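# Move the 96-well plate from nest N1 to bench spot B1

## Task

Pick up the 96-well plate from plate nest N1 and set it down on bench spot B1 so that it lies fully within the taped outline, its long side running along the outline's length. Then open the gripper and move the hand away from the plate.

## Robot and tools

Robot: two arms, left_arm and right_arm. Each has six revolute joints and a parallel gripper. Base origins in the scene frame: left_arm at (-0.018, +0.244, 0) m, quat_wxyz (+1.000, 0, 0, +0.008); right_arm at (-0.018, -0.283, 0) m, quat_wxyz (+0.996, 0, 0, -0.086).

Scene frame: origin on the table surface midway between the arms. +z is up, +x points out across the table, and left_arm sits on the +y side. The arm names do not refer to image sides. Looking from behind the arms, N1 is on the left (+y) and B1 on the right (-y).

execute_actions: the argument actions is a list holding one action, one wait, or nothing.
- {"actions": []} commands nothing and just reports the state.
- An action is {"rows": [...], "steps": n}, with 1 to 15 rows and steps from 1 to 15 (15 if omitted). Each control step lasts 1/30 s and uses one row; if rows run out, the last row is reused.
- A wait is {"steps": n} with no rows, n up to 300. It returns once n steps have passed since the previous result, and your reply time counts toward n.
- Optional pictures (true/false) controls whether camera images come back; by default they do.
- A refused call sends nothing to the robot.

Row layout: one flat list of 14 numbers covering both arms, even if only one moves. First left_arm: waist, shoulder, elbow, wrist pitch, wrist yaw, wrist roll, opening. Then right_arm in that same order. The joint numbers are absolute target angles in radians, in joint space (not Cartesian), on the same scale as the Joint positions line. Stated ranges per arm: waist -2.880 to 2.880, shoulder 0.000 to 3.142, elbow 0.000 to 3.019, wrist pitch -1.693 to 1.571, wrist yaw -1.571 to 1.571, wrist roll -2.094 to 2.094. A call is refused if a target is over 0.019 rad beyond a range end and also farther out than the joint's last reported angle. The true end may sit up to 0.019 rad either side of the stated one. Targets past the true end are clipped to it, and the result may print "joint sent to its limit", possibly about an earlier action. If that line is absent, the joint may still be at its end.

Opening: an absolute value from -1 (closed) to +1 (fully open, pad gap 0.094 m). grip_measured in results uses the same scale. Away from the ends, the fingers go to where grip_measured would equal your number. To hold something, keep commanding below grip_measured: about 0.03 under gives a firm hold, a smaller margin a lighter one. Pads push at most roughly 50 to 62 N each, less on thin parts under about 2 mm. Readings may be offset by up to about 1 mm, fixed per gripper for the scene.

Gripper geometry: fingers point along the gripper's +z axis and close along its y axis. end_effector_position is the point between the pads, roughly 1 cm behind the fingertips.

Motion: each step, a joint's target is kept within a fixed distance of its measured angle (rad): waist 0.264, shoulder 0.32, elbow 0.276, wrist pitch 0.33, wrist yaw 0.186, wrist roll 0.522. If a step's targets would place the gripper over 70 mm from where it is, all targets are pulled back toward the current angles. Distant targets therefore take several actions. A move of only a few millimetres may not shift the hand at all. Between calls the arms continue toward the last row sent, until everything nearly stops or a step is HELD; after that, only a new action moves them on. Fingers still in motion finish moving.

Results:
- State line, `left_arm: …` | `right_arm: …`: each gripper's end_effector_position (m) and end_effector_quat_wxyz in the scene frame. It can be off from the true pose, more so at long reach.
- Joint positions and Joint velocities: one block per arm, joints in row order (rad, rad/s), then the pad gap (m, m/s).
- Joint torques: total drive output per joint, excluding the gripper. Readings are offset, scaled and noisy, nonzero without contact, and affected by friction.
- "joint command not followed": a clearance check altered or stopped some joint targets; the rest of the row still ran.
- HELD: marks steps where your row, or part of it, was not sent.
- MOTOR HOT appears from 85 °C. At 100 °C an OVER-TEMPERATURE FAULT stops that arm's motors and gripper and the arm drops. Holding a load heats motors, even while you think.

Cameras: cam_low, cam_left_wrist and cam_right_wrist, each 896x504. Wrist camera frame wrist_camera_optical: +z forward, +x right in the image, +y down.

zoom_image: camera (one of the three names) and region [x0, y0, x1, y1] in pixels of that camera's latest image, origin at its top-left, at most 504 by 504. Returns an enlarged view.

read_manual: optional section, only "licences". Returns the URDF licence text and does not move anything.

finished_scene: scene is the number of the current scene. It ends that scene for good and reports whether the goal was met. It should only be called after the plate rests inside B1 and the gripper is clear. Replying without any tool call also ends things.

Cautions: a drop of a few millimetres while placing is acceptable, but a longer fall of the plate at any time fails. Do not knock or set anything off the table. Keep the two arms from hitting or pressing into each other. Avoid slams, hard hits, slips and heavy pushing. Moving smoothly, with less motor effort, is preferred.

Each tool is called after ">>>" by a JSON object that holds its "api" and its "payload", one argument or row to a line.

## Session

>>> {"api": "execute_actions", "payload": {
  "actions": []
}}

Scene clock: 0.00 s of 13200.00 s.
left_arm: end_effector_position=(+0.1008, +0.4423, +0.1204) grip_measured=+1.000 end_effector_quat_wxyz=(-0.026, +0.952, -0.291, -0.088) | right_arm: end_effector_position=(+0.6065, -0.3639, +0.1947) grip_measured=+1.000 end_effector_quat_wxyz=(+0.654, -0.296, +0.663, +0.213)
Joint positions: left_arm=[ 0.88   0.989  0.667 -1.265 -0.183 -1.654  0.094] | right_arm=[-0.203  1.834  1.066  0.647 -1.108 -0.214  0.094]
Joint velocities: left_arm=[-0.015  0.005  0.002  0.002  0.066  0.037  0.   ] | right_arm=[0.015 0.015 0.002 0.012 0.007 0.037 0.   ]
Joint torques (N m, as the arm reports them, + toward a larger angle): no reading

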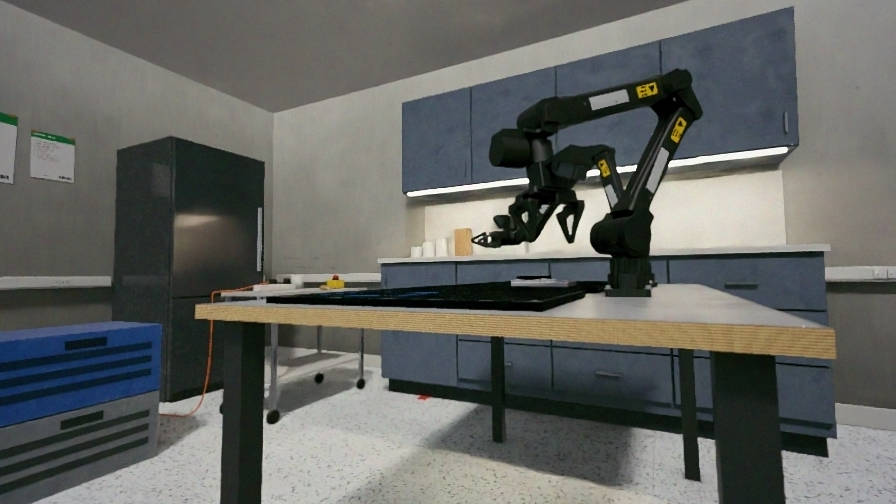

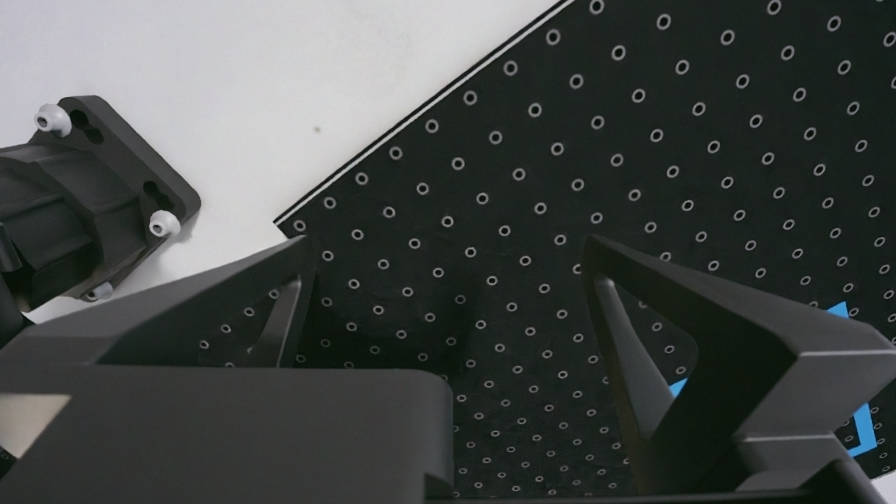

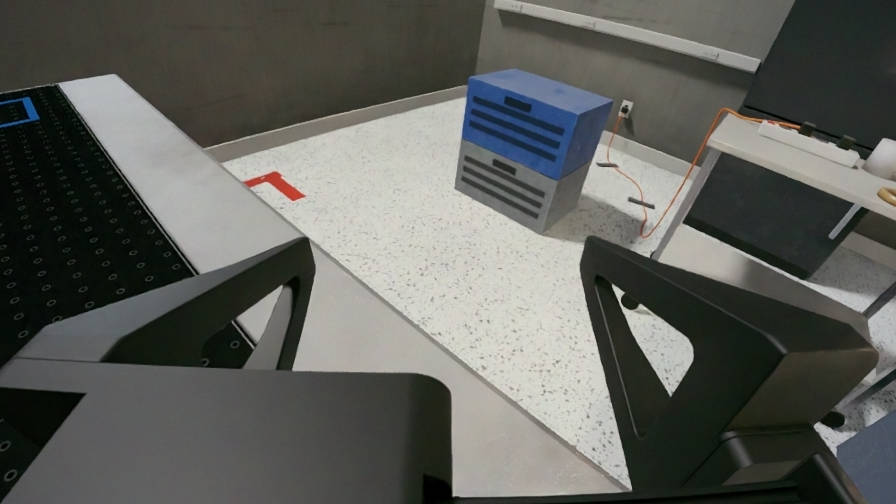

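>>> {"api": "execute_actions", "payload": {
  "actions": [
    {"rows":[[0.858,0.983,0.674,-1.260,-0.178,-1.608,1,-0.195,1.805,1.062,0.599,-1.077,-0.208,1],[0.858,0.983,0.674,-1.260,-0.178,-1.608,1,-0.195,1.805,1.062,0.599,-1.077,-0.208,1],[0.858,0.983,0.674,-1.260,-0.178,-1.608,1,-0.195,1.805,1.062,0.599,-1.077,-0.208,1],[0.858,0.983,0.674,-1.260,-0.178,-1.608,1,-0.195,1.805,1.062,0.599,-1.077,-0.208,1],[0.858,0.983,0.674,-1.260,-0.178,-1.608,1,-0.195,1.805,1.062,0.599,-1.077,-0.208,1],[0.799,0.968,0.694,-1.246,-0.164,-1.482,1,-0.171,1.725,1.051,0.467,-0.993,-0.192,1],[0.799,0.968,0.694,-1.246,-0.164,-1.482,1,-0.171,1.725,1.051,0.467,-0.993,-0.192,1],[0.799,0.968,0.694,-1.246,-0.164,-1.482,1,-0.171,1.725,1.051,0.467,-0.993,-0.192,1],[0.799,0.968,0.694,-1.246,-0.164,-1.482,1,-0.171,1.725,1.051,0.467,-0.993,-0.192,1],[0.799,0.968,0.694,-1.246,-0.164,-1.482,1,-0.171,1.725,1.051,0.467,-0.993,-0.192,1],[0.712,0.945,0.723,-1.226,-0.143,-1.297,1,-0.138,1.607,1.035,0.273,-0.869,-0.168,1]],"steps":15}
  ],
  "pictures": false
}}

>>> {"api": "execute_actions", "payload": {
  "actions": [
    {"rows":[[0.605,0.917,0.757,-1.202,-0.119,-1.072,1,-0.096,1.464,1.016,0.037,-0.718,-0.139,1],[0.605,0.917,0.757,-1.202,-0.119,-1.072,1,-0.096,1.464,1.016,0.037,-0.718,-0.139,1],[0.605,0.917,0.757,-1.202,-0.119,-1.072,1,-0.096,1.464,1.016,0.037,-0.718,-0.139,1],[0.605,0.917,0.757,-1.202,-0.119,-1.072,1,-0.096,1.464,1.016,0.037,-0.718,-0.139,1],[0.605,0.917,0.757,-1.202,-0.119,-1.072,1,-0.096,1.464,1.016,0.037,-0.718,-0.139,1],[0.49,0.887,0.796,-1.175,-0.092,-0.827,1,-0.052,1.309,0.995,-0.219,-0.554,-0.107,1],[0.49,0.887,0.796,-1.175,-0.092,-0.827,1,-0.052,1.309,0.995,-0.219,-0.554,-0.107,1],[0.49,0.887,0.796,-1.175,-0.092,-0.827,1,-0.052,1.309,0.995,-0.219,-0.554,-0.107,1],[0.49,0.887,0.796,-1.175,-0.092,-0.827,1,-0.052,1.309,0.995,-0.219,-0.554,-0.107,1],[0.49,0.887,0.796,-1.175,-0.092,-0.827,1,-0.052,1.309,0.995,-0.219,-0.554,-0.107,1],[0.375,0.856,0.834,-1.148,-0.064,-0.582,1,-0.007,1.154,0.974,-0.475,-0.390,-0.075,1]],"steps":15}
  ],
  "pictures": false
}}

>>> {"api": "execute_actions", "payload": {
  "actions": [
    {"rows":[[0.268,0.828,0.868,-1.124,-0.040,-0.357,1,0.035,1.011,0.955,-0.711,-0.239,-0.046,1],[0.268,0.828,0.868,-1.124,-0.040,-0.357,1,0.035,1.011,0.955,-0.711,-0.239,-0.046,1],[0.268,0.828,0.868,-1.124,-0.040,-0.357,1,0.035,1.011,0.955,-0.711,-0.239,-0.046,1],[0.268,0.828,0.868,-1.124,-0.040,-0.357,1,0.035,1.011,0.955,-0.711,-0.239,-0.046,1],[0.268,0.828,0.868,-1.124,-0.040,-0.357,1,0.035,1.011,0.955,-0.711,-0.239,-0.046,1],[0.181,0.805,0.91,-1.104,-0.019,-0.172,1,0.068,0.893,0.939,-0.905,-0.115,-0.022,1],[0.181,0.805,0.91,-1.104,-0.019,-0.172,1,0.068,0.893,0.939,-0.905,-0.115,-0.022,1],[0.181,0.805,0.91,-1.104,-0.019,-0.172,1,0.068,0.893,0.939,-0.905,-0.115,-0.022,1],[0.181,0.805,0.91,-1.104,-0.019,-0.172,1,0.068,0.893,0.939,-0.905,-0.115,-0.022,1],[0.181,0.805,0.91,-1.104,-0.019,-0.172,1,0.068,0.893,0.939,-0.905,-0.115,-0.022,1],[0.122,0.785,0.945,-1.085,-0.005,-0.046,1,0.092,0.813,0.932,-1.037,-0.031,-0.006,1]],"steps":15}
  ],
  "pictures": false
}}

>>> {"api": "execute_actions", "payload": {
  "actions": [
    {"rows":[[0.1,0.772,0.96,-1.075,0,0,1,0.1,0.772,0.932,-1.095,0,0,1]],"steps":15}
  ],
  "pictures": false
}}

>>> {"api": "execute_actions", "payload": {
  "actions": [
    {"steps":20}
  ]
}}

Scene clock: 65.20 s of 13200.00 s.
left_arm: end_effector_position=(+0.1419, +0.4202, +0.1260) grip_measured=+1.000 end_effector_quat_wxyz=(-0.041, +0.871, -0.486, -0.062) | right_arm: end_effector_position=(+0.5961, -0.3492, +0.2200) grip_measured=+1.000 end_effector_quat_wxyz=(+0.597, -0.195, +0.752, +0.201)
Joint positions: left_arm=[ 0.715  0.964  0.671 -1.24  -0.144 -1.39   0.094] | right_arm=[-0.15   1.648  1.023  0.298 -0.874 -0.185  0.094]
Joint velocities: left_arm=[-0.269 -0.132  0.037  0.022 -0.007  0.491  0.   ] | right_arm=[ 0.19  -0.659 -0.012 -0.271 -0.022  0.037  0.   ]
Joint torques (N m, as the arm reports them, + toward a larger angle): left_arm=[ 1.94 -1.96 13.68  1.04 -0.18  0.11] | right_arm=[ -0.65 -14.06   9.84   1.72   0.03   0.13]
Steps of this call (steps 1 to 90: nothing new was sent; then 61.70 s passed at rest; steps 91 to 105: all 15 steps of this action). Readings (joint positions):
91: left_arm=[0.879 0.989 0.667 -1.265 -0.182 -1.649] | right_arm=[-0.203 1.833 1.065 0.640 -1.095 -0.214]
92: left_arm=[0.876 0.989 0.667 -1.265 -0.182 -1.644] | right_arm=[-0.203 1.833 1.064 0.629 -1.086 -0.214]
94: left_arm=[0.868 0.989 0.667 -1.265 -0.181 -1.636] | right_arm=[-0.203 1.832 1.060 0.615 -1.081 -0.214]
98: left_arm=[0.829 0.988 0.667 -1.261 -0.168 -1.570] | right_arm=[-0.196 1.801 1.044 0.511 -1.001 -0.207]
105: the state above

Scene clock: 65.70 s of 13200.00 s.
left_arm: end_effector_position=(+0.2427, +0.3636, +0.1959) grip_measured=+1.000 end_effector_quat_wxyz=(+0.160, -0.525, +0.836, +0.006) | right_arm: end_effector_position=(+0.4805, -0.3104, +0.2871) grip_measured=+1.000 end_effector_quat_wxyz=(+0.457, -0.048, +0.881, +0.112)
Joint positions: left_arm=[ 0.376  0.871  0.78  -1.164 -0.065 -0.719  0.094] | right_arm=[-0.016  1.166  0.961 -0.443 -0.397 -0.099  0.094]
Joint velocities: left_arm=[-0.366 -0.151  0.178  0.071  0.022  0.901  0.   ] | right_arm=[ 0.171 -0.65  -0.042 -0.505  0.022  0.139  0.   ]
Joint torques (N m, as the arm reports them, + toward a larger angle): left_arm=[ 2.64 -2.43 14.02  1.59 -0.09  0.03] | right_arm=[-1.12 -5.96 11.71  2.16  0.03  0.13]
Steps of this call (steps 1 to 15: all 15 steps of this action). Readings (joint positions):
1: left_arm=[0.701 0.959 0.674 -1.236 -0.137 -1.343] | right_arm=[-0.140 1.617 1.023 0.251 -0.804 -0.180]
2: left_arm=[0.675 0.952 0.677 -1.230 -0.129 -1.291] | right_arm=[-0.130 1.581 1.021 0.172 -0.749 -0.172]
4: left_arm=[0.623 0.940 0.692 -1.221 -0.121 -1.216] | right_arm=[-0.111 1.511 1.009 0.086 -0.726 -0.163]
8: left_arm=[0.533 0.915 0.726 -1.198 -0.097 -1.028] | right_arm=[-0.074 1.379 0.997 -0.128 -0.569 -0.138]
15: the state above

Scene clock: 66.20 s of 13200.00 s.
left_arm: end_effector_position=(+0.2957, +0.2896, +0.2744) grip_measured=+1.000 end_effector_quat_wxyz=(+0.274, -0.134, +0.952, +0.004) | right_arm: end_effector_position=(+0.3231, -0.3077, +0.2974) grip_measured=+1.000 end_effector_quat_wxyz=(+0.322, +0.026, +0.946, -0.001)
Joint positions: left_arm=[ 0.125  0.8    0.888 -1.103 -0.007 -0.136  0.094] | right_arm=[ 0.082  0.816  0.919 -1.018 -0.036 -0.024  0.094]
Joint velocities: left_arm=[-0.161 -0.112  0.149  0.046  0.022  0.491  0.   ] | right_arm=[ 0.054 -0.259 -0.002 -0.271  0.051  0.11   0.   ]
Joint torques (N m, as the arm reports them, + toward a larger angle): left_arm=[ 1.58 -2.14 14.68  2.17  0.12  0.09] | right_arm=[-0.46 -2.2  11.27  1.7   0.11  0.12]
Steps of this call (steps 1 to 15: all 15 steps of this action). Readings (joint positions):
1: left_arm=[0.360 0.865 0.787 -1.160 -0.058 -0.663] | right_arm=[-0.005 1.140 0.961 -0.493 -0.327 -0.092]
2: left_arm=[0.335 0.859 0.792 -1.153 -0.050 -0.604] | right_arm=[0.004 1.109 0.960 -0.568 -0.272 -0.084]
4: left_arm=[0.284 0.848 0.806 -1.144 -0.042 -0.519] | right_arm=[0.021 1.044 0.944 -0.661 -0.247 -0.073]
8: left_arm=[0.213 0.830 0.835 -1.128 -0.023 -0.347] | right_arm=[0.049 0.942 0.934 -0.832 -0.128 -0.051]
15: the state above

Scene clock: 66.70 s of 13200.00 s.
left_arm: end_effector_position=(+0.2987, +0.2829, +0.2903) grip_measured=+1.000 end_effector_quat_wxyz=(+0.296, -0.067, +0.953, +0.017) | right_arm: end_effector_position=(+0.3027, -0.3090, +0.2994) grip_measured=+1.000 end_effector_quat_wxyz=(+0.308, +0.035, +0.951, -0.012)
Joint positions: left_arm=[ 0.105  0.781  0.906 -1.093 -0.003 -0.018  0.094] | right_arm=[ 0.09   0.776  0.918 -1.086 -0.004 -0.009  0.094]
Joint velocities: left_arm=[-0.015 -0.015  0.012 -0.007  0.051 -0.022  0.   ] | right_arm=[-0.015  0.024 -0.002 -0.017 -0.022  0.007  0.   ]
Joint torques (N m, as the arm reports them, + toward a larger angle): left_arm=[ 0.75 -1.84 15.19  2.25  0.14  0.14] | right_arm=[-0.02 -2.98 11.37  1.37  0.1   0.12]
Steps of this call (steps 1 to 15: all 15 steps of this action). Readings (joint positions):
1: left_arm=[0.121 0.796 0.893 -1.101 -0.005 -0.114] | right_arm=[0.085 0.807 0.919 -1.032 -0.022 -0.021]
2: left_arm=[0.115 0.792 0.897 -1.098 -0.004 -0.094] | right_arm=[0.087 0.798 0.919 -1.051 -0.010 -0.018]
4: left_arm=[0.108 0.785 0.903 -1.094 -0.003 -0.064] | right_arm=[0.089 0.784 0.918 -1.077 -0.004 -0.014]
8: left_arm=[0.105 0.781 0.906 -1.093 -0.003 -0.034] | right_arm=[0.090 0.776 0.918 -1.085 -0.004 -0.011]
15: the state above

Scene clock: 67.37 s of 13200.00 s.
left_arm: end_effector_position=(+0.2987, +0.2829, +0.2903) grip_measured=+1.000 end_effector_quat_wxyz=(+0.296, -0.065, +0.953, +0.017) | right_arm: end_effector_position=(+0.3027, -0.3090, +0.2994) grip_measured=+1.000 end_effector_quat_wxyz=(+0.308, +0.035, +0.951, -0.012)
Joint positions: left_arm=[ 0.105  0.781  0.906 -1.093 -0.003 -0.013  0.094] | right_arm=[ 0.09   0.776  0.918 -1.086 -0.004 -0.008  0.094]
Joint velocities: left_arm=[ 0.005  0.005 -0.007 -0.012  0.051 -0.022  0.   ] | right_arm=[ 0.005 -0.034 -0.007  0.007 -0.037 -0.022  0.   ]
Joint torques (N m, as the arm reports them, + toward a larger angle): left_arm=[ 0.69 -1.94 15.11  2.47  0.14  0.06] | right_arm=[-0.19 -2.86 11.33  1.3   0.11  0.13]
Steps of this call (steps 1 to 15: the robot went on to your last target; steps 16 to 20: nothing new was sent). Readings (joint positions):
1: left_arm=[0.105 0.781 0.906 -1.093 -0.003 -0.017] | right_arm=[0.090 0.776 0.918 -1.086 -0.004 -0.008]
2: left_arm=[0.105 0.781 0.906 -1.093 -0.003 -0.016] | right_arm=[0.090 0.776 0.918 -1.086 -0.004 -0.008]
4: left_arm=[0.105 0.781 0.906 -1.093 -0.003 -0.015] | right_arm=[0.090 0.776 0.918 -1.086 -0.004 -0.008]
8: left_arm=[0.105 0.781 0.906 -1.093 -0.003 -0.014] | right_arm=[0.090 0.776 0.918 -1.086 -0.004 -0.008]
20: the state above
All arms were judged still, so your last target was given up. Only a new action makes them travel on or press farther. Fingers that are still opening or closing keep moving.

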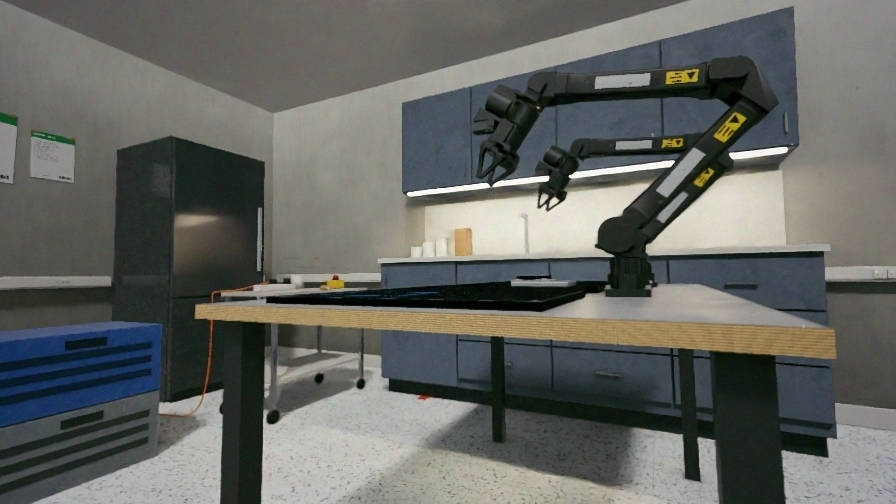

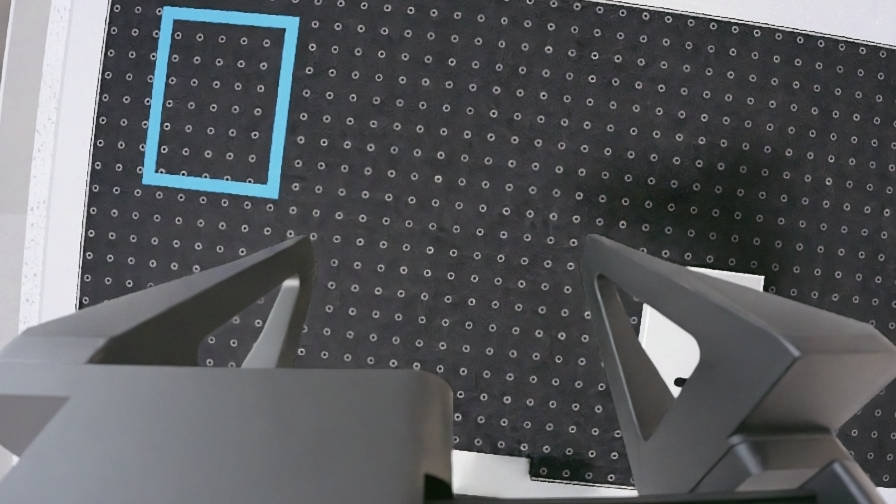

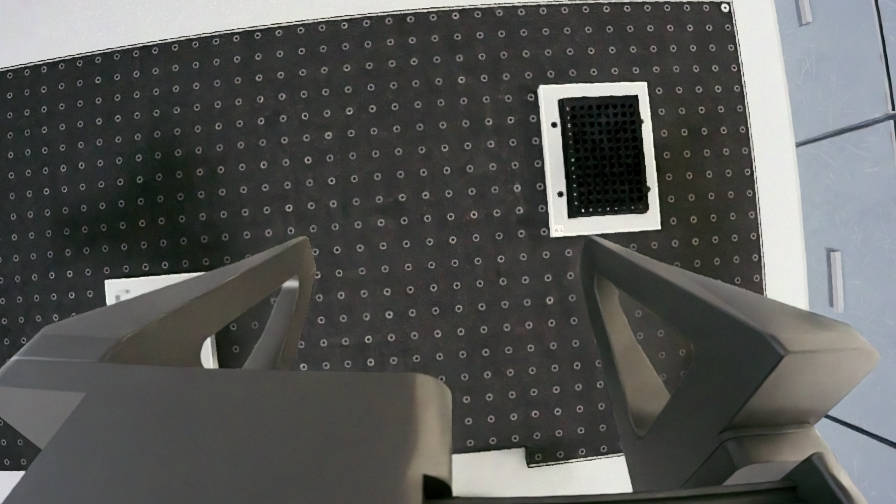

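>>> {"api": "zoom_image", "payload": {
  "camera": "cam_right_wrist",
  "region": [500, 60, 700, 260]
}}

>>> {"api": "zoom_image", "payload": {
  "camera": "cam_low",
  "region": [440, 240, 640, 320]
}}

Region (500, 60, 700, 260) of cam_right_wrist's 896x504 image, scaled by 2.520, with more detail than that image has.

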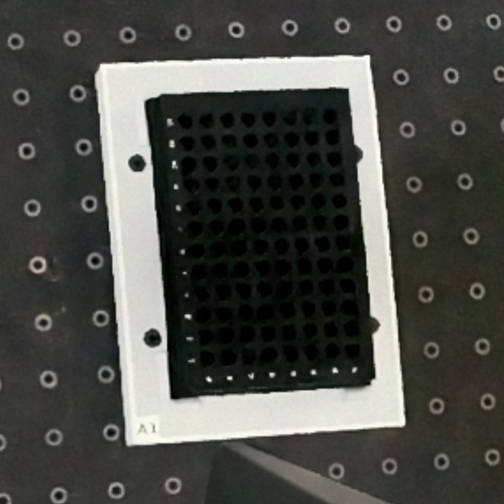

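Region (440, 240, 640, 320) of cam_low's 896x504 image, scaled by 2.520, with more detail than that image has; it fills the top 202 rows of this view, and the rest is white.

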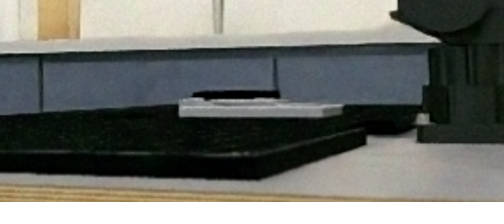

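>>> {"api": "execute_actions", "payload": {
  "actions": [
    {"rows":[[0.1,0.772,0.96,-1.075,0,0,1,0.085,0.787,0.922,-1.089,0,-0.014,1],[0.1,0.772,0.96,-1.075,0,0,1,0.079,0.803,0.927,-1.089,0,-0.022,1],[0.1,0.772,0.96,-1.075,0,0,1,0.072,0.819,0.932,-1.089,0,-0.030,1],[0.1,0.772,0.96,-1.075,0,0,1,0.062,0.843,0.940,-1.089,0,-0.042,1],[0.1,0.772,0.96,-1.075,0,0,1,0.052,0.868,0.948,-1.089,0,-0.055,1],[0.1,0.772,0.96,-1.075,0,0,1,0.039,0.899,0.958,-1.089,0,-0.071,1],[0.1,0.772,0.96,-1.075,0,0,1,0.025,0.931,0.969,-1.089,0,-0.087,1],[0.1,0.772,0.96,-1.075,0,0,1,0.010,0.968,0.981,-1.089,0,-0.105,1],[0.1,0.772,0.96,-1.075,0,0,1,-0.005,1.005,0.993,-1.089,0,-0.124,1],[0.1,0.772,0.96,-1.075,0,0,1,-0.022,1.046,1.006,-1.089,0,-0.145,1],[0.1,0.772,0.96,-1.075,0,0,1,-0.040,1.087,1.019,-1.089,0,-0.166,1],[0.1,0.772,0.96,-1.075,0,0,1,-0.058,1.130,1.033,-1.089,0,-0.188,1],[0.1,0.772,0.96,-1.075,0,0,1,-0.076,1.174,1.048,-1.089,0,-0.210,1],[0.1,0.772,0.96,-1.075,0,0,1,-0.094,1.218,1.062,-1.089,0,-0.232,1],[0.1,0.772,0.96,-1.075,0,0,1,-0.112,1.262,1.076,-1.089,0,-0.254,1]],"steps":15}
  ],
  "pictures": false
}}

>>> {"api": "execute_actions", "payload": {
  "actions": [
    {"rows":[[0.1,0.772,0.96,-1.075,0,0,1,-0.130,1.306,1.091,-1.089,0,-0.276,1],[0.1,0.772,0.96,-1.075,0,0,1,-0.148,1.349,1.105,-1.089,0,-0.298,1],[0.1,0.772,0.96,-1.075,0,0,1,-0.166,1.390,1.118,-1.089,0,-0.319,1],[0.1,0.772,0.96,-1.075,0,0,1,-0.183,1.431,1.131,-1.089,0,-0.340,1],[0.1,0.772,0.96,-1.075,0,0,1,-0.198,1.468,1.143,-1.089,0,-0.359,1],[0.1,0.772,0.96,-1.075,0,0,1,-0.213,1.505,1.155,-1.089,0,-0.377,1],[0.1,0.772,0.96,-1.075,0,0,1,-0.227,1.537,1.166,-1.089,0,-0.393,1],[0.1,0.772,0.96,-1.075,0,0,1,-0.240,1.568,1.176,-1.089,0,-0.409,1],[0.1,0.772,0.96,-1.075,0,0,1,-0.250,1.593,1.184,-1.089,0,-0.422,1],[0.1,0.772,0.96,-1.075,0,0,1,-0.260,1.617,1.192,-1.089,0,-0.434,1],[0.1,0.772,0.96,-1.075,0,0,1,-0.267,1.633,1.197,-1.089,0,-0.442,1],[0.1,0.772,0.96,-1.075,0,0,1,-0.273,1.649,1.202,-1.089,0,-0.450,1],[0.1,0.772,0.96,-1.075,0,0,1,-0.276,1.655,1.204,-1.089,0,-0.453,1],[0.1,0.772,0.96,-1.075,0,0,1,-0.278,1.660,1.206,-1.089,0,-0.456,1]],"steps":15}
  ],
  "pictures": false
}}

>>> {"api": "execute_actions", "payload": {
  "actions": [
    {"steps":25}
  ]
}}

Scene clock: 174.37 s of 13200.00 s.
left_arm: end_effector_position=(+0.2987, +0.2829, +0.2903) grip_measured=+1.000 end_effector_quat_wxyz=(+0.296, -0.065, +0.953, +0.017) | right_arm: end_effector_position=(+0.3618, -0.3754, +0.2072) grip_measured=+1.000 end_effector_quat_wxyz=(+0.154, +0.038, +0.987, -0.030)
Joint positions: left_arm=[ 0.105  0.781  0.906 -1.093 -0.003 -0.013  0.094] | right_arm=[-0.068  1.175  1.004 -1.086 -0.004 -0.164  0.094]
Joint velocities: left_arm=[-0.015 -0.015 -0.002 -0.012  0.007  0.022  0.   ] | right_arm=[-0.542  1.353  0.422 -0.002 -0.007 -0.593  0.   ]
Joint torques (N m, as the arm reports them, + toward a larger angle): left_arm=[ 0.51 -1.47 15.18  2.33  0.15  0.09] | right_arm=[-1.78 -7.17 13.76  1.09  0.1  -0.02]
Steps of this call (steps 1 to 90: nothing new was sent; then 103.50 s passed at rest; steps 91 to 105: all 15 steps of this action). Readings (joint positions):
91: left_arm=[0.105 0.781 0.906 -1.093 -0.003 -0.013] | right_arm=[0.090 0.776 0.918 -1.086 -0.004 -0.008]
92: left_arm=[0.105 0.781 0.906 -1.093 -0.003 -0.013] | right_arm=[0.090 0.777 0.918 -1.086 -0.004 -0.009]
94: left_arm=[0.105 0.781 0.906 -1.093 -0.003 -0.013] | right_arm=[0.087 0.787 0.918 -1.086 -0.004 -0.015]
98: left_arm=[0.105 0.781 0.906 -1.093 -0.003 -0.013] | right_arm=[0.051 0.870 0.922 -1.086 -0.004 -0.049]
105: the state above

Scene clock: 174.87 s of 13200.00 s.
left_arm: end_effector_position=(+0.2987, +0.2829, +0.2903) grip_measured=+1.000 end_effector_quat_wxyz=(+0.296, -0.065, +0.953, +0.017) | right_arm: end_effector_position=(+0.3880, -0.4779, +0.0672) grip_measured=+1.000 end_effector_quat_wxyz=(-0.013, +0.017, +1.000, +0.007)
Joint positions: left_arm=[ 0.105  0.781  0.906 -1.093 -0.003 -0.013  0.094] | right_arm=[-0.276  1.666  1.15  -1.086 -0.002 -0.415  0.094]
Joint velocities: left_arm=[-0.005 -0.005 -0.012 -0.007  0.022  0.007  0.   ] | right_arm=[-0.112  0.21   0.002 -0.012  0.007 -0.212  0.   ]
Joint torques (N m, as the arm reports them, + toward a larger angle): left_arm=[ 0.85 -1.77 15.17  2.32  0.16  0.08] | right_arm=[ -0.73 -14.54  12.95   0.47   0.01  -0.01]
Steps of this call (steps 1 to 15: all 15 steps of this action). Readings (joint positions):
1: left_arm=[0.105 0.781 0.906 -1.093 -0.003 -0.013] | right_arm=[-0.086 1.220 1.019 -1.086 -0.004 -0.183]
2: left_arm=[0.105 0.781 0.906 -1.093 -0.003 -0.013] | right_arm=[-0.104 1.265 1.034 -1.086 -0.003 -0.204]
4: left_arm=[0.105 0.781 0.906 -1.093 -0.003 -0.013] | right_arm=[-0.140 1.351 1.064 -1.086 -0.003 -0.244]
8: left_arm=[0.105 0.781 0.906 -1.093 -0.003 -0.013] | right_arm=[-0.206 1.506 1.114 -1.086 -0.003 -0.322]
15: the state above

Scene clock: 175.70 s of 13200.00 s.
left_arm: end_effector_position=(+0.2987, +0.2829, +0.2903) grip_measured=+1.000 end_effector_quat_wxyz=(+0.296, -0.065, +0.953, +0.017) | right_arm: end_effector_position=(+0.3922, -0.4813, +0.0686) grip_measured=+1.000 end_effector_quat_wxyz=(-0.010, +0.002, +1.000, +0.006)
Joint positions: left_arm=[ 0.105  0.781  0.906 -1.093 -0.003 -0.013  0.094] | right_arm=[-0.279  1.672  1.163 -1.086 -0.002 -0.448  0.094]
Joint velocities: left_arm=[ 0.005 -0.015  0.007 -0.027 -0.051  0.007  0.   ] | right_arm=[-0.005 -0.005  0.002  0.007 -0.051 -0.007  0.   ]
Joint torques (N m, as the arm reports them, + toward a larger angle): left_arm=[ 0.87 -1.77 15.17  2.37  0.15  0.1 ] | right_arm=[ -0.76 -14.15  11.86   0.51   0.02  -0.02]
Steps of this call (steps 1 to 25: the robot went on to your last target). Readings (joint positions):
1: left_arm=[0.105 0.781 0.906 -1.093 -0.003 -0.013] | right_arm=[-0.278 1.671 1.150 -1.086 -0.002 -0.421]
2: left_arm=[0.105 0.781 0.906 -1.093 -0.003 -0.013] | right_arm=[-0.279 1.672 1.150 -1.086 -0.002 -0.426]
4: left_arm=[0.105 0.781 0.906 -1.093 -0.003 -0.013] | right_arm=[-0.279 1.672 1.154 -1.086 -0.002 -0.434]
8: left_arm=[0.105 0.781 0.906 -1.093 -0.003 -0.013] | right_arm=[-0.279 1.672 1.163 -1.086 -0.002 -0.442]
25: the state above

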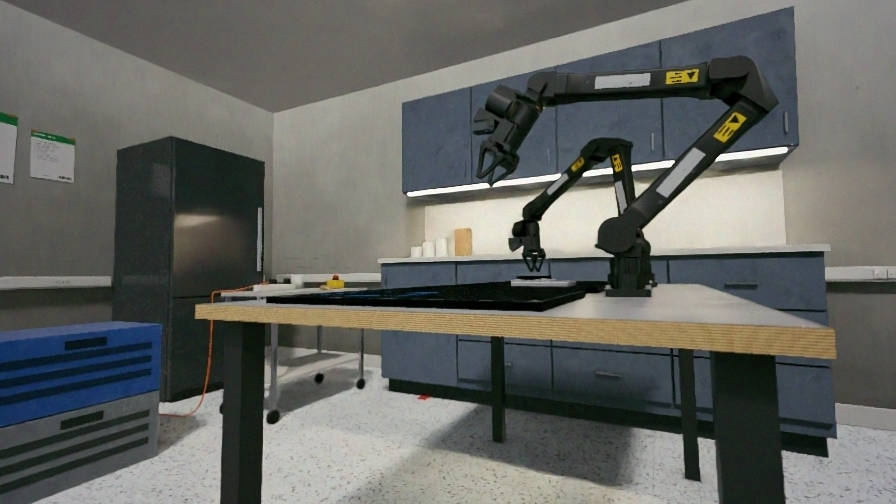

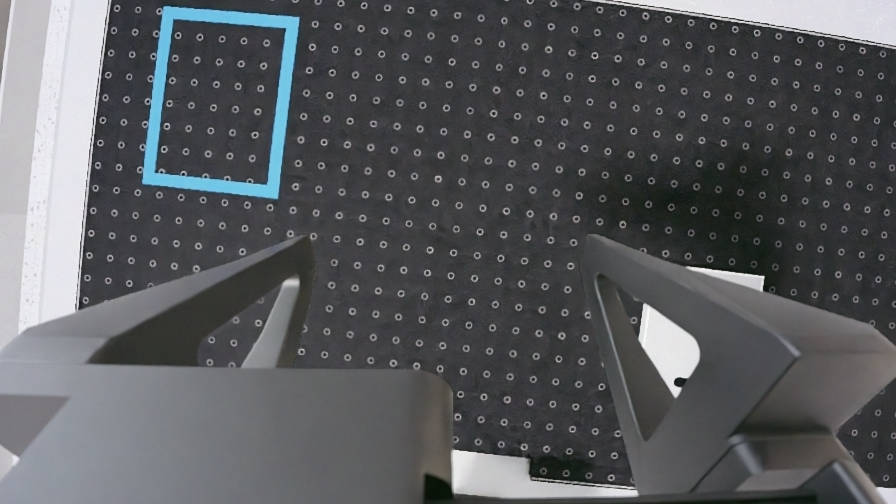

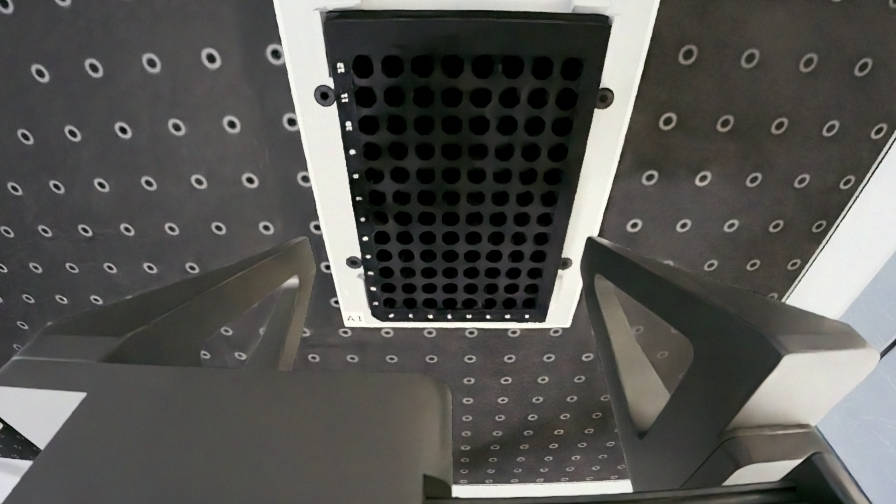

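>>> {"api": "execute_actions", "payload": {
  "actions": [
    {"rows":[[0.1,0.772,0.96,-1.075,0,0,1,-0.286,1.672,1.175,-1.080,0,-0.460,1],[0.1,0.772,0.96,-1.075,0,0,1,-0.292,1.675,1.172,-1.072,0,-0.465,1],[0.1,0.772,0.96,-1.075,0,0,1,-0.292,1.678,1.170,-1.064,0,-0.465,1],[0.1,0.772,0.96,-1.075,0,0,1,-0.292,1.682,1.167,-1.056,0,-0.465,1],[0.1,0.772,0.96,-1.075,0,0,1,-0.292,1.686,1.164,-1.048,0,-0.465,1],[0.1,0.772,0.96,-1.075,0,0,1,-0.292,1.690,1.161,-1.040,0,-0.465,1],[0.1,0.772,0.96,-1.075,0,0,1,-0.292,1.694,1.158,-1.032,0,-0.465,1],[0.1,0.772,0.96,-1.075,0,0,1,-0.292,1.698,1.156,-1.024,0,-0.465,1],[0.1,0.772,0.96,-1.075,0,0,1,-0.292,1.701,1.154,-1.016,0,-0.465,1],[0.1,0.772,0.96,-1.075,0,0,1,-0.292,1.704,1.152,-1.010,0,-0.465,1],[0.1,0.772,0.96,-1.075,0,0,1,-0.292,1.705,1.151,-1.008,0,-0.465,1]],"steps":15}
  ],
  "pictures": false
}}

>>> {"api": "execute_actions", "payload": {
  "actions": [
    {"steps":12}
  ]
}}

Scene clock: 206.13 s of 13200.00 s.
left_arm: end_effector_position=(+0.2987, +0.2829, +0.2903) grip_measured=+1.000 end_effector_quat_wxyz=(+0.296, -0.065, +0.953, +0.017) | right_arm: end_effector_position=(+0.3970, -0.4856, +0.0534) grip_measured=+1.000 end_effector_quat_wxyz=(+0.001, -0.001, +1.000, +0.001)
Joint positions: left_arm=[ 0.105  0.781  0.906 -1.093 -0.003 -0.013  0.094] | right_arm=[-0.282  1.693  1.145 -1.022 -0.002 -0.457  0.094]
Joint velocities: left_arm=[-0.005 -0.005 -0.007 -0.002  0.007 -0.007  0.   ] | right_arm=[ 0.005  0.044 -0.032 -0.012 -0.007 -0.007  0.   ]
Joint torques (N m, as the arm reports them, + toward a larger angle): left_arm=[ 0.85 -1.26 15.2   2.35  0.16  0.1 ] | right_arm=[ -1.32 -12.91   8.5    1.17   0.02  -0.04]
Steps of this call (steps 1 to 15: the robot went on to your last target; steps 16 to 90: nothing new was sent; then 26.93 s passed at rest; steps 91 to 105: all 15 steps of this action). Readings (joint positions):
91: left_arm=[0.105 0.781 0.906 -1.093 -0.003 -0.013] | right_arm=[-0.279 1.672 1.163 -1.086 -0.002 -0.449]
92: left_arm=[0.105 0.781 0.906 -1.093 -0.003 -0.013] | right_arm=[-0.279 1.672 1.163 -1.086 -0.002 -0.450]
94: left_arm=[0.105 0.781 0.906 -1.093 -0.003 -0.013] | right_arm=[-0.280 1.672 1.163 -1.081 -0.002 -0.453]
98: left_arm=[0.105 0.781 0.906 -1.093 -0.003 -0.013] | right_arm=[-0.282 1.673 1.157 -1.052 -0.002 -0.455]
105: the state above

Scene clock: 206.53 s of 13200.00 s.
left_arm: end_effector_position=(+0.2987, +0.2829, +0.2903) grip_measured=+1.000 end_effector_quat_wxyz=(+0.296, -0.065, +0.953, +0.017) | right_arm: end_effector_position=(+0.3964, -0.4853, +0.0519) grip_measured=+1.000 end_effector_quat_wxyz=(-0.000, -0.001, +1.000, +0.001)
Joint positions: left_arm=[ 0.105  0.781  0.906 -1.093 -0.003 -0.013  0.094] | right_arm=[-0.282  1.695  1.144 -1.021 -0.002 -0.457  0.094]
Joint velocities: left_arm=[-0.005 -0.015  0.007 -0.012  0.007 -0.007  0.   ] | right_arm=[-0.015 -0.005  0.002 -0.017 -0.022 -0.022  0.   ]
Joint torques (N m, as the arm reports them, + toward a larger angle): left_arm=[ 0.51 -1.54 15.26  2.26  0.14  0.1 ] | right_arm=[ -1.4  -12.61   8.48   1.19   0.    -0.02]
Steps of this call (steps 1 to 12: the robot went on to your last target). Readings (joint positions):
1: left_arm=[0.105 0.781 0.906 -1.093 -0.003 -0.013] | right_arm=[-0.282 1.694 1.144 -1.022 -0.002 -0.457]
2: left_arm=[0.105 0.781 0.906 -1.093 -0.003 -0.013] | right_arm=[-0.282 1.695 1.144 -1.022 -0.002 -0.457]
4: left_arm=[0.105 0.781 0.906 -1.093 -0.003 -0.013] | right_arm=[-0.282 1.695 1.144 -1.022 -0.002 -0.457]
8: left_arm=[0.105 0.781 0.906 -1.093 -0.003 -0.013] | right_arm=[-0.282 1.695 1.144 -1.021 -0.002 -0.457]
12: the state above

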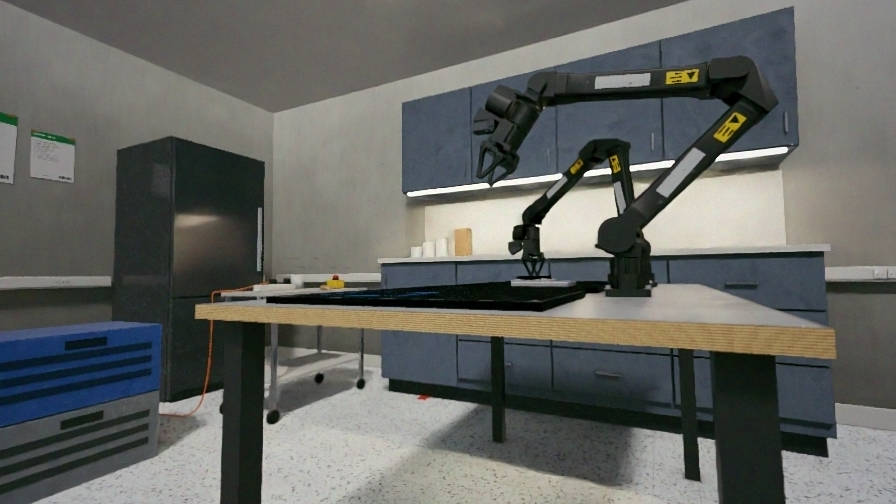

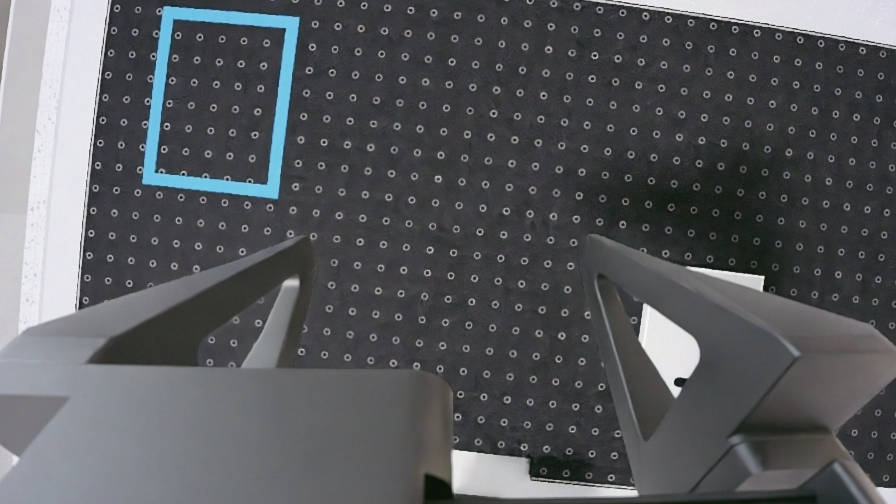

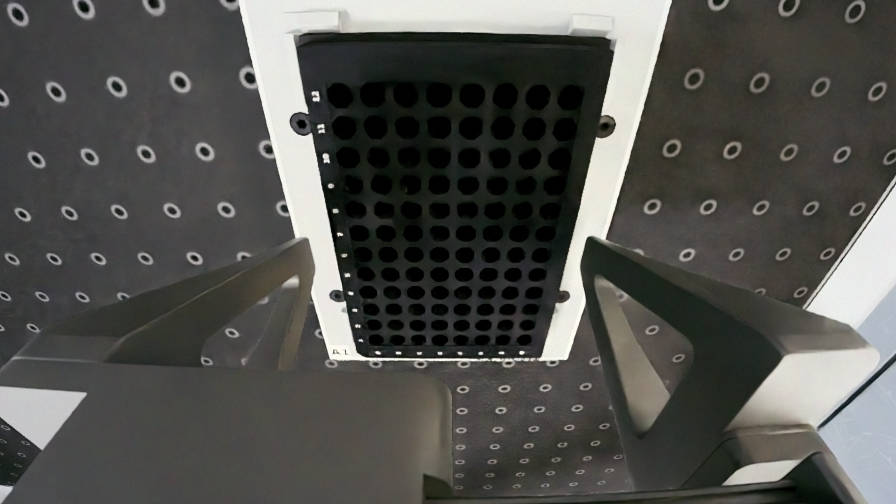

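>>> {"api": "execute_actions", "payload": {
  "actions": [
    {"rows":[[0.1,0.772,0.96,-1.075,0,0,1,-0.297,1.707,1.149,-1.004,0,-0.465,1],[0.1,0.772,0.96,-1.075,0,0,1,-0.297,1.709,1.147,-1.000,0,-0.465,1],[0.1,0.772,0.96,-1.075,0,0,1,-0.297,1.711,1.145,-0.995,0,-0.465,1],[0.1,0.772,0.96,-1.075,0,0,1,-0.297,1.714,1.143,-0.990,0,-0.465,1],[0.1,0.772,0.96,-1.075,0,0,1,-0.297,1.717,1.141,-0.985,0,-0.465,1],[0.1,0.772,0.96,-1.075,0,0,1,-0.297,1.720,1.138,-0.980,0,-0.465,1],[0.1,0.772,0.96,-1.075,0,0,1,-0.297,1.722,1.136,-0.975,0,-0.465,1],[0.1,0.772,0.96,-1.075,0,0,1,-0.297,1.724,1.134,-0.970,0,-0.465,1],[0.1,0.772,0.96,-1.075,0,0,1,-0.297,1.726,1.133,-0.967,0,-0.465,1],[0.1,0.772,0.96,-1.075,0,0,1,-0.297,1.727,1.132,-0.965,0,-0.465,1]],"steps":15}
  ],
  "pictures": false
}}

>>> {"api": "execute_actions", "payload": {
  "actions": [
    {"steps":10}
  ]
}}

Scene clock: 220.70 s of 13200.00 s.
left_arm: end_effector_position=(+0.2987, +0.2829, +0.2903) grip_measured=+1.000 end_effector_quat_wxyz=(+0.296, -0.065, +0.953, +0.017) | right_arm: end_effector_position=(+0.3958, -0.4877, +0.0371) grip_measured=+1.000 end_effector_quat_wxyz=(+0.002, +0.002, +1.000, +0.000)
Joint positions: left_arm=[ 0.105  0.781  0.906 -1.093 -0.003 -0.013  0.094] | right_arm=[-0.288  1.716  1.126 -0.979 -0.002 -0.457  0.094]
Joint velocities: left_arm=[ 0.015  0.005 -0.007 -0.002 -0.051  0.022  0.   ] | right_arm=[-0.005 -0.005 -0.012  0.042  0.007  0.037  0.   ]
Joint torques (N m, as the arm reports them, + toward a larger angle): left_arm=[ 0.94 -1.51 15.18  2.44  0.16  0.08] | right_arm=[ -1.51 -12.54   8.24   1.11   0.02  -0.03]
Steps of this call (steps 1 to 15: the robot went on to your last target; steps 16 to 90: nothing new was sent; then 10.67 s passed at rest; steps 91 to 105: all 15 steps of this action). Readings (joint positions):
91: left_arm=[0.105 0.781 0.906 -1.093 -0.003 -0.013] | right_arm=[-0.282 1.695 1.144 -1.021 -0.002 -0.457]
92: left_arm=[0.105 0.781 0.906 -1.093 -0.003 -0.013] | right_arm=[-0.283 1.695 1.144 -1.019 -0.002 -0.457]
94: left_arm=[0.105 0.781 0.906 -1.093 -0.003 -0.013] | right_arm=[-0.285 1.695 1.142 -1.011 -0.002 -0.457]
98: left_arm=[0.105 0.781 0.906 -1.093 -0.003 -0.013] | right_arm=[-0.287 1.700 1.136 -0.992 -0.002 -0.457]
105: the state above

Scene clock: 221.03 s of 13200.00 s.
left_arm: end_effector_position=(+0.2987, +0.2829, +0.2903) grip_measured=+1.000 end_effector_quat_wxyz=(+0.296, -0.065, +0.953, +0.017) | right_arm: end_effector_position=(+0.3960, -0.4878, +0.0371) grip_measured=+1.000 end_effector_quat_wxyz=(+0.002, +0.002, +1.000, +0.000)
Joint positions: left_arm=[ 0.105  0.781  0.906 -1.093 -0.003 -0.013  0.094] | right_arm=[-0.288  1.716  1.126 -0.978 -0.002 -0.457  0.094]
Joint velocities: left_arm=[ 0.005 -0.005 -0.007 -0.002 -0.007 -0.066  0.   ] | right_arm=[-0.015 -0.005 -0.002  0.012 -0.037 -0.051  0.   ]
Joint torques (N m, as the arm reports them, + toward a larger angle): left_arm=[ 0.88 -1.38 15.2   2.38  0.17  0.09] | right_arm=[ -1.53 -12.37   8.22   1.2    0.03  -0.02]
Steps of this call (steps 1 to 10: the robot went on to your last target). Readings (joint positions):
1: left_arm=[0.105 0.781 0.906 -1.093 -0.003 -0.013] | right_arm=[-0.288 1.716 1.126 -0.978 -0.002 -0.457]
2: left_arm=[0.105 0.781 0.906 -1.093 -0.003 -0.013] | right_arm=[-0.288 1.716 1.126 -0.978 -0.002 -0.457]
4: left_arm=[0.105 0.781 0.906 -1.093 -0.003 -0.013] | right_arm=[-0.288 1.716 1.126 -0.978 -0.002 -0.457]
8: left_arm=[0.105 0.781 0.906 -1.093 -0.003 -0.013] | right_arm=[-0.288 1.716 1.126 -0.978 -0.002 -0.457]
10: the state above

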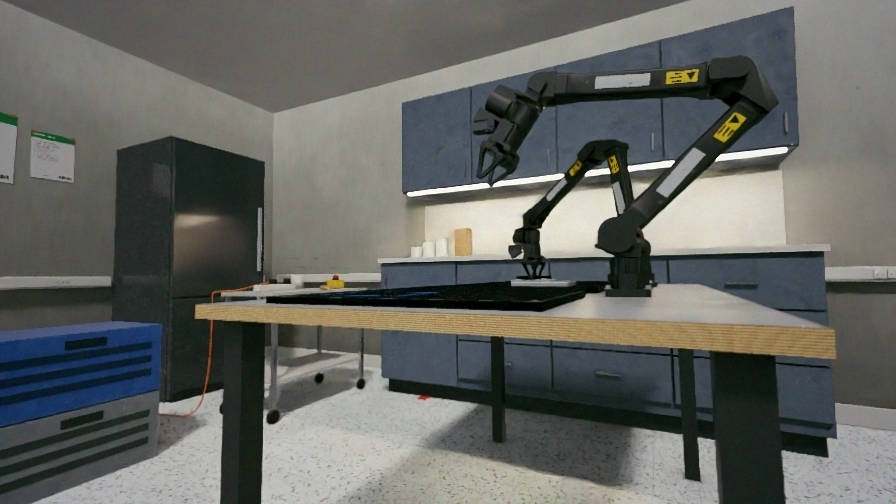

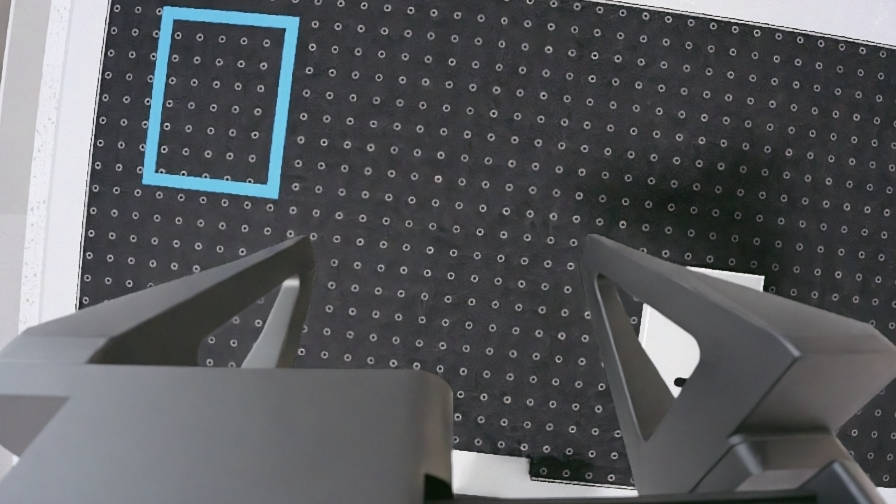

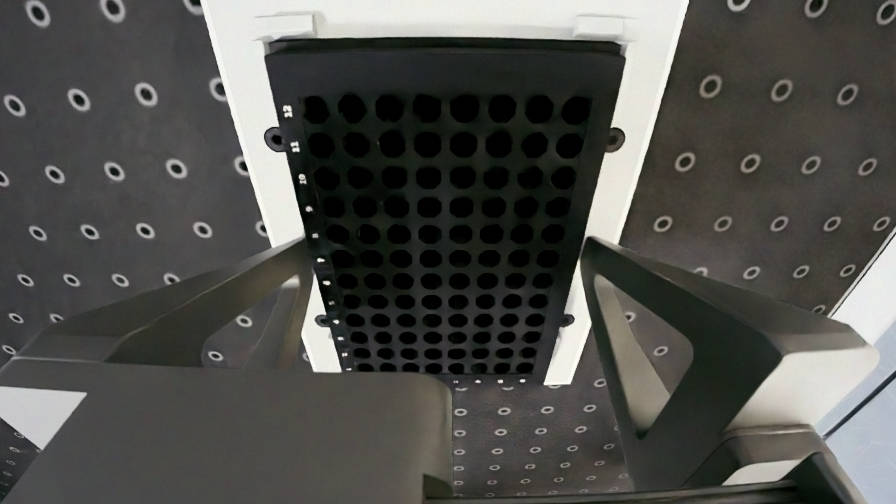

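>>> {"api": "execute_actions", "payload": {
  "actions": [
    {"rows":[[0.1,0.772,0.96,-1.075,0,0,1,-0.294,1.727,1.132,-0.965,0,-0.465,0.95],[0.1,0.772,0.96,-1.075,0,0,1,-0.294,1.727,1.132,-0.965,0,-0.465,0.90],[0.1,0.772,0.96,-1.075,0,0,1,-0.294,1.727,1.132,-0.965,0,-0.465,0.86],[0.1,0.772,0.96,-1.075,0,0,1,-0.294,1.727,1.132,-0.965,0,-0.465,0.83],[0.1,0.772,0.96,-1.075,0,0,1,-0.294,1.727,1.132,-0.965,0,-0.465,0.81],[0.1,0.772,0.96,-1.075,0,0,1,-0.294,1.727,1.132,-0.965,0,-0.465,0.79],[0.1,0.772,0.96,-1.075,0,0,1,-0.294,1.727,1.132,-0.965,0,-0.465,0.77],[0.1,0.772,0.96,-1.075,0,0,1,-0.294,1.727,1.132,-0.965,0,-0.465,0.75],[0.1,0.772,0.96,-1.075,0,0,1,-0.294,1.727,1.132,-0.965,0,-0.465,0.735]],"steps":15}
  ],
  "pictures": false
}}

Scene clock: 232.07 s of 13200.00 s.
left_arm: end_effector_position=(+0.2987, +0.2829, +0.2903) grip_measured=+1.000 end_effector_quat_wxyz=(+0.296, -0.065, +0.953, +0.017) | right_arm: end_effector_position=(+0.3961, -0.4877, +0.0371) grip_measured=+0.766 end_effector_quat_wxyz=(+0.002, +0.001, +1.000, +0.001)
Joint positions: left_arm=[ 0.105  0.781  0.906 -1.093 -0.003 -0.013  0.094] | right_arm=[-0.288  1.716  1.126 -0.978 -0.003 -0.458  0.083]
Joint velocities: left_arm=[ 0.005 -0.015  0.007 -0.002 -0.037 -0.007  0.   ] | right_arm=[-0.005 -0.015 -0.002  0.012 -0.051  0.11  -0.   ]
Joint torques (N m, as the arm reports them, + toward a larger angle): left_arm=[ 0.6  -1.59 15.13  2.37  0.17  0.11] | right_arm=[ -1.43 -12.36   8.29   1.15   0.06  -0.01]
Steps of this call (steps 1 to 15: the robot went on to your last target; steps 16 to 90: nothing new was sent; then 7.53 s passed at rest; steps 91 to 105: all 15 steps of this action). Readings (joint positions):
91: left_arm=[0.105 0.781 0.906 -1.093 -0.003 -0.013] | right_arm=[-0.288 1.716 1.126 -0.978 -0.002 -0.457]
92: left_arm=[0.105 0.781 0.906 -1.093 -0.003 -0.013] | right_arm=[-0.288 1.716 1.126 -0.978 -0.002 -0.457]
94: left_arm=[0.105 0.781 0.906 -1.093 -0.003 -0.013] | right_arm=[-0.288 1.716 1.126 -0.978 -0.002 -0.458]
98: left_arm=[0.105 0.781 0.906 -1.093 -0.003 -0.013] | right_arm=[-0.288 1.716 1.126 -0.978 -0.003 -0.458]
105: the state above


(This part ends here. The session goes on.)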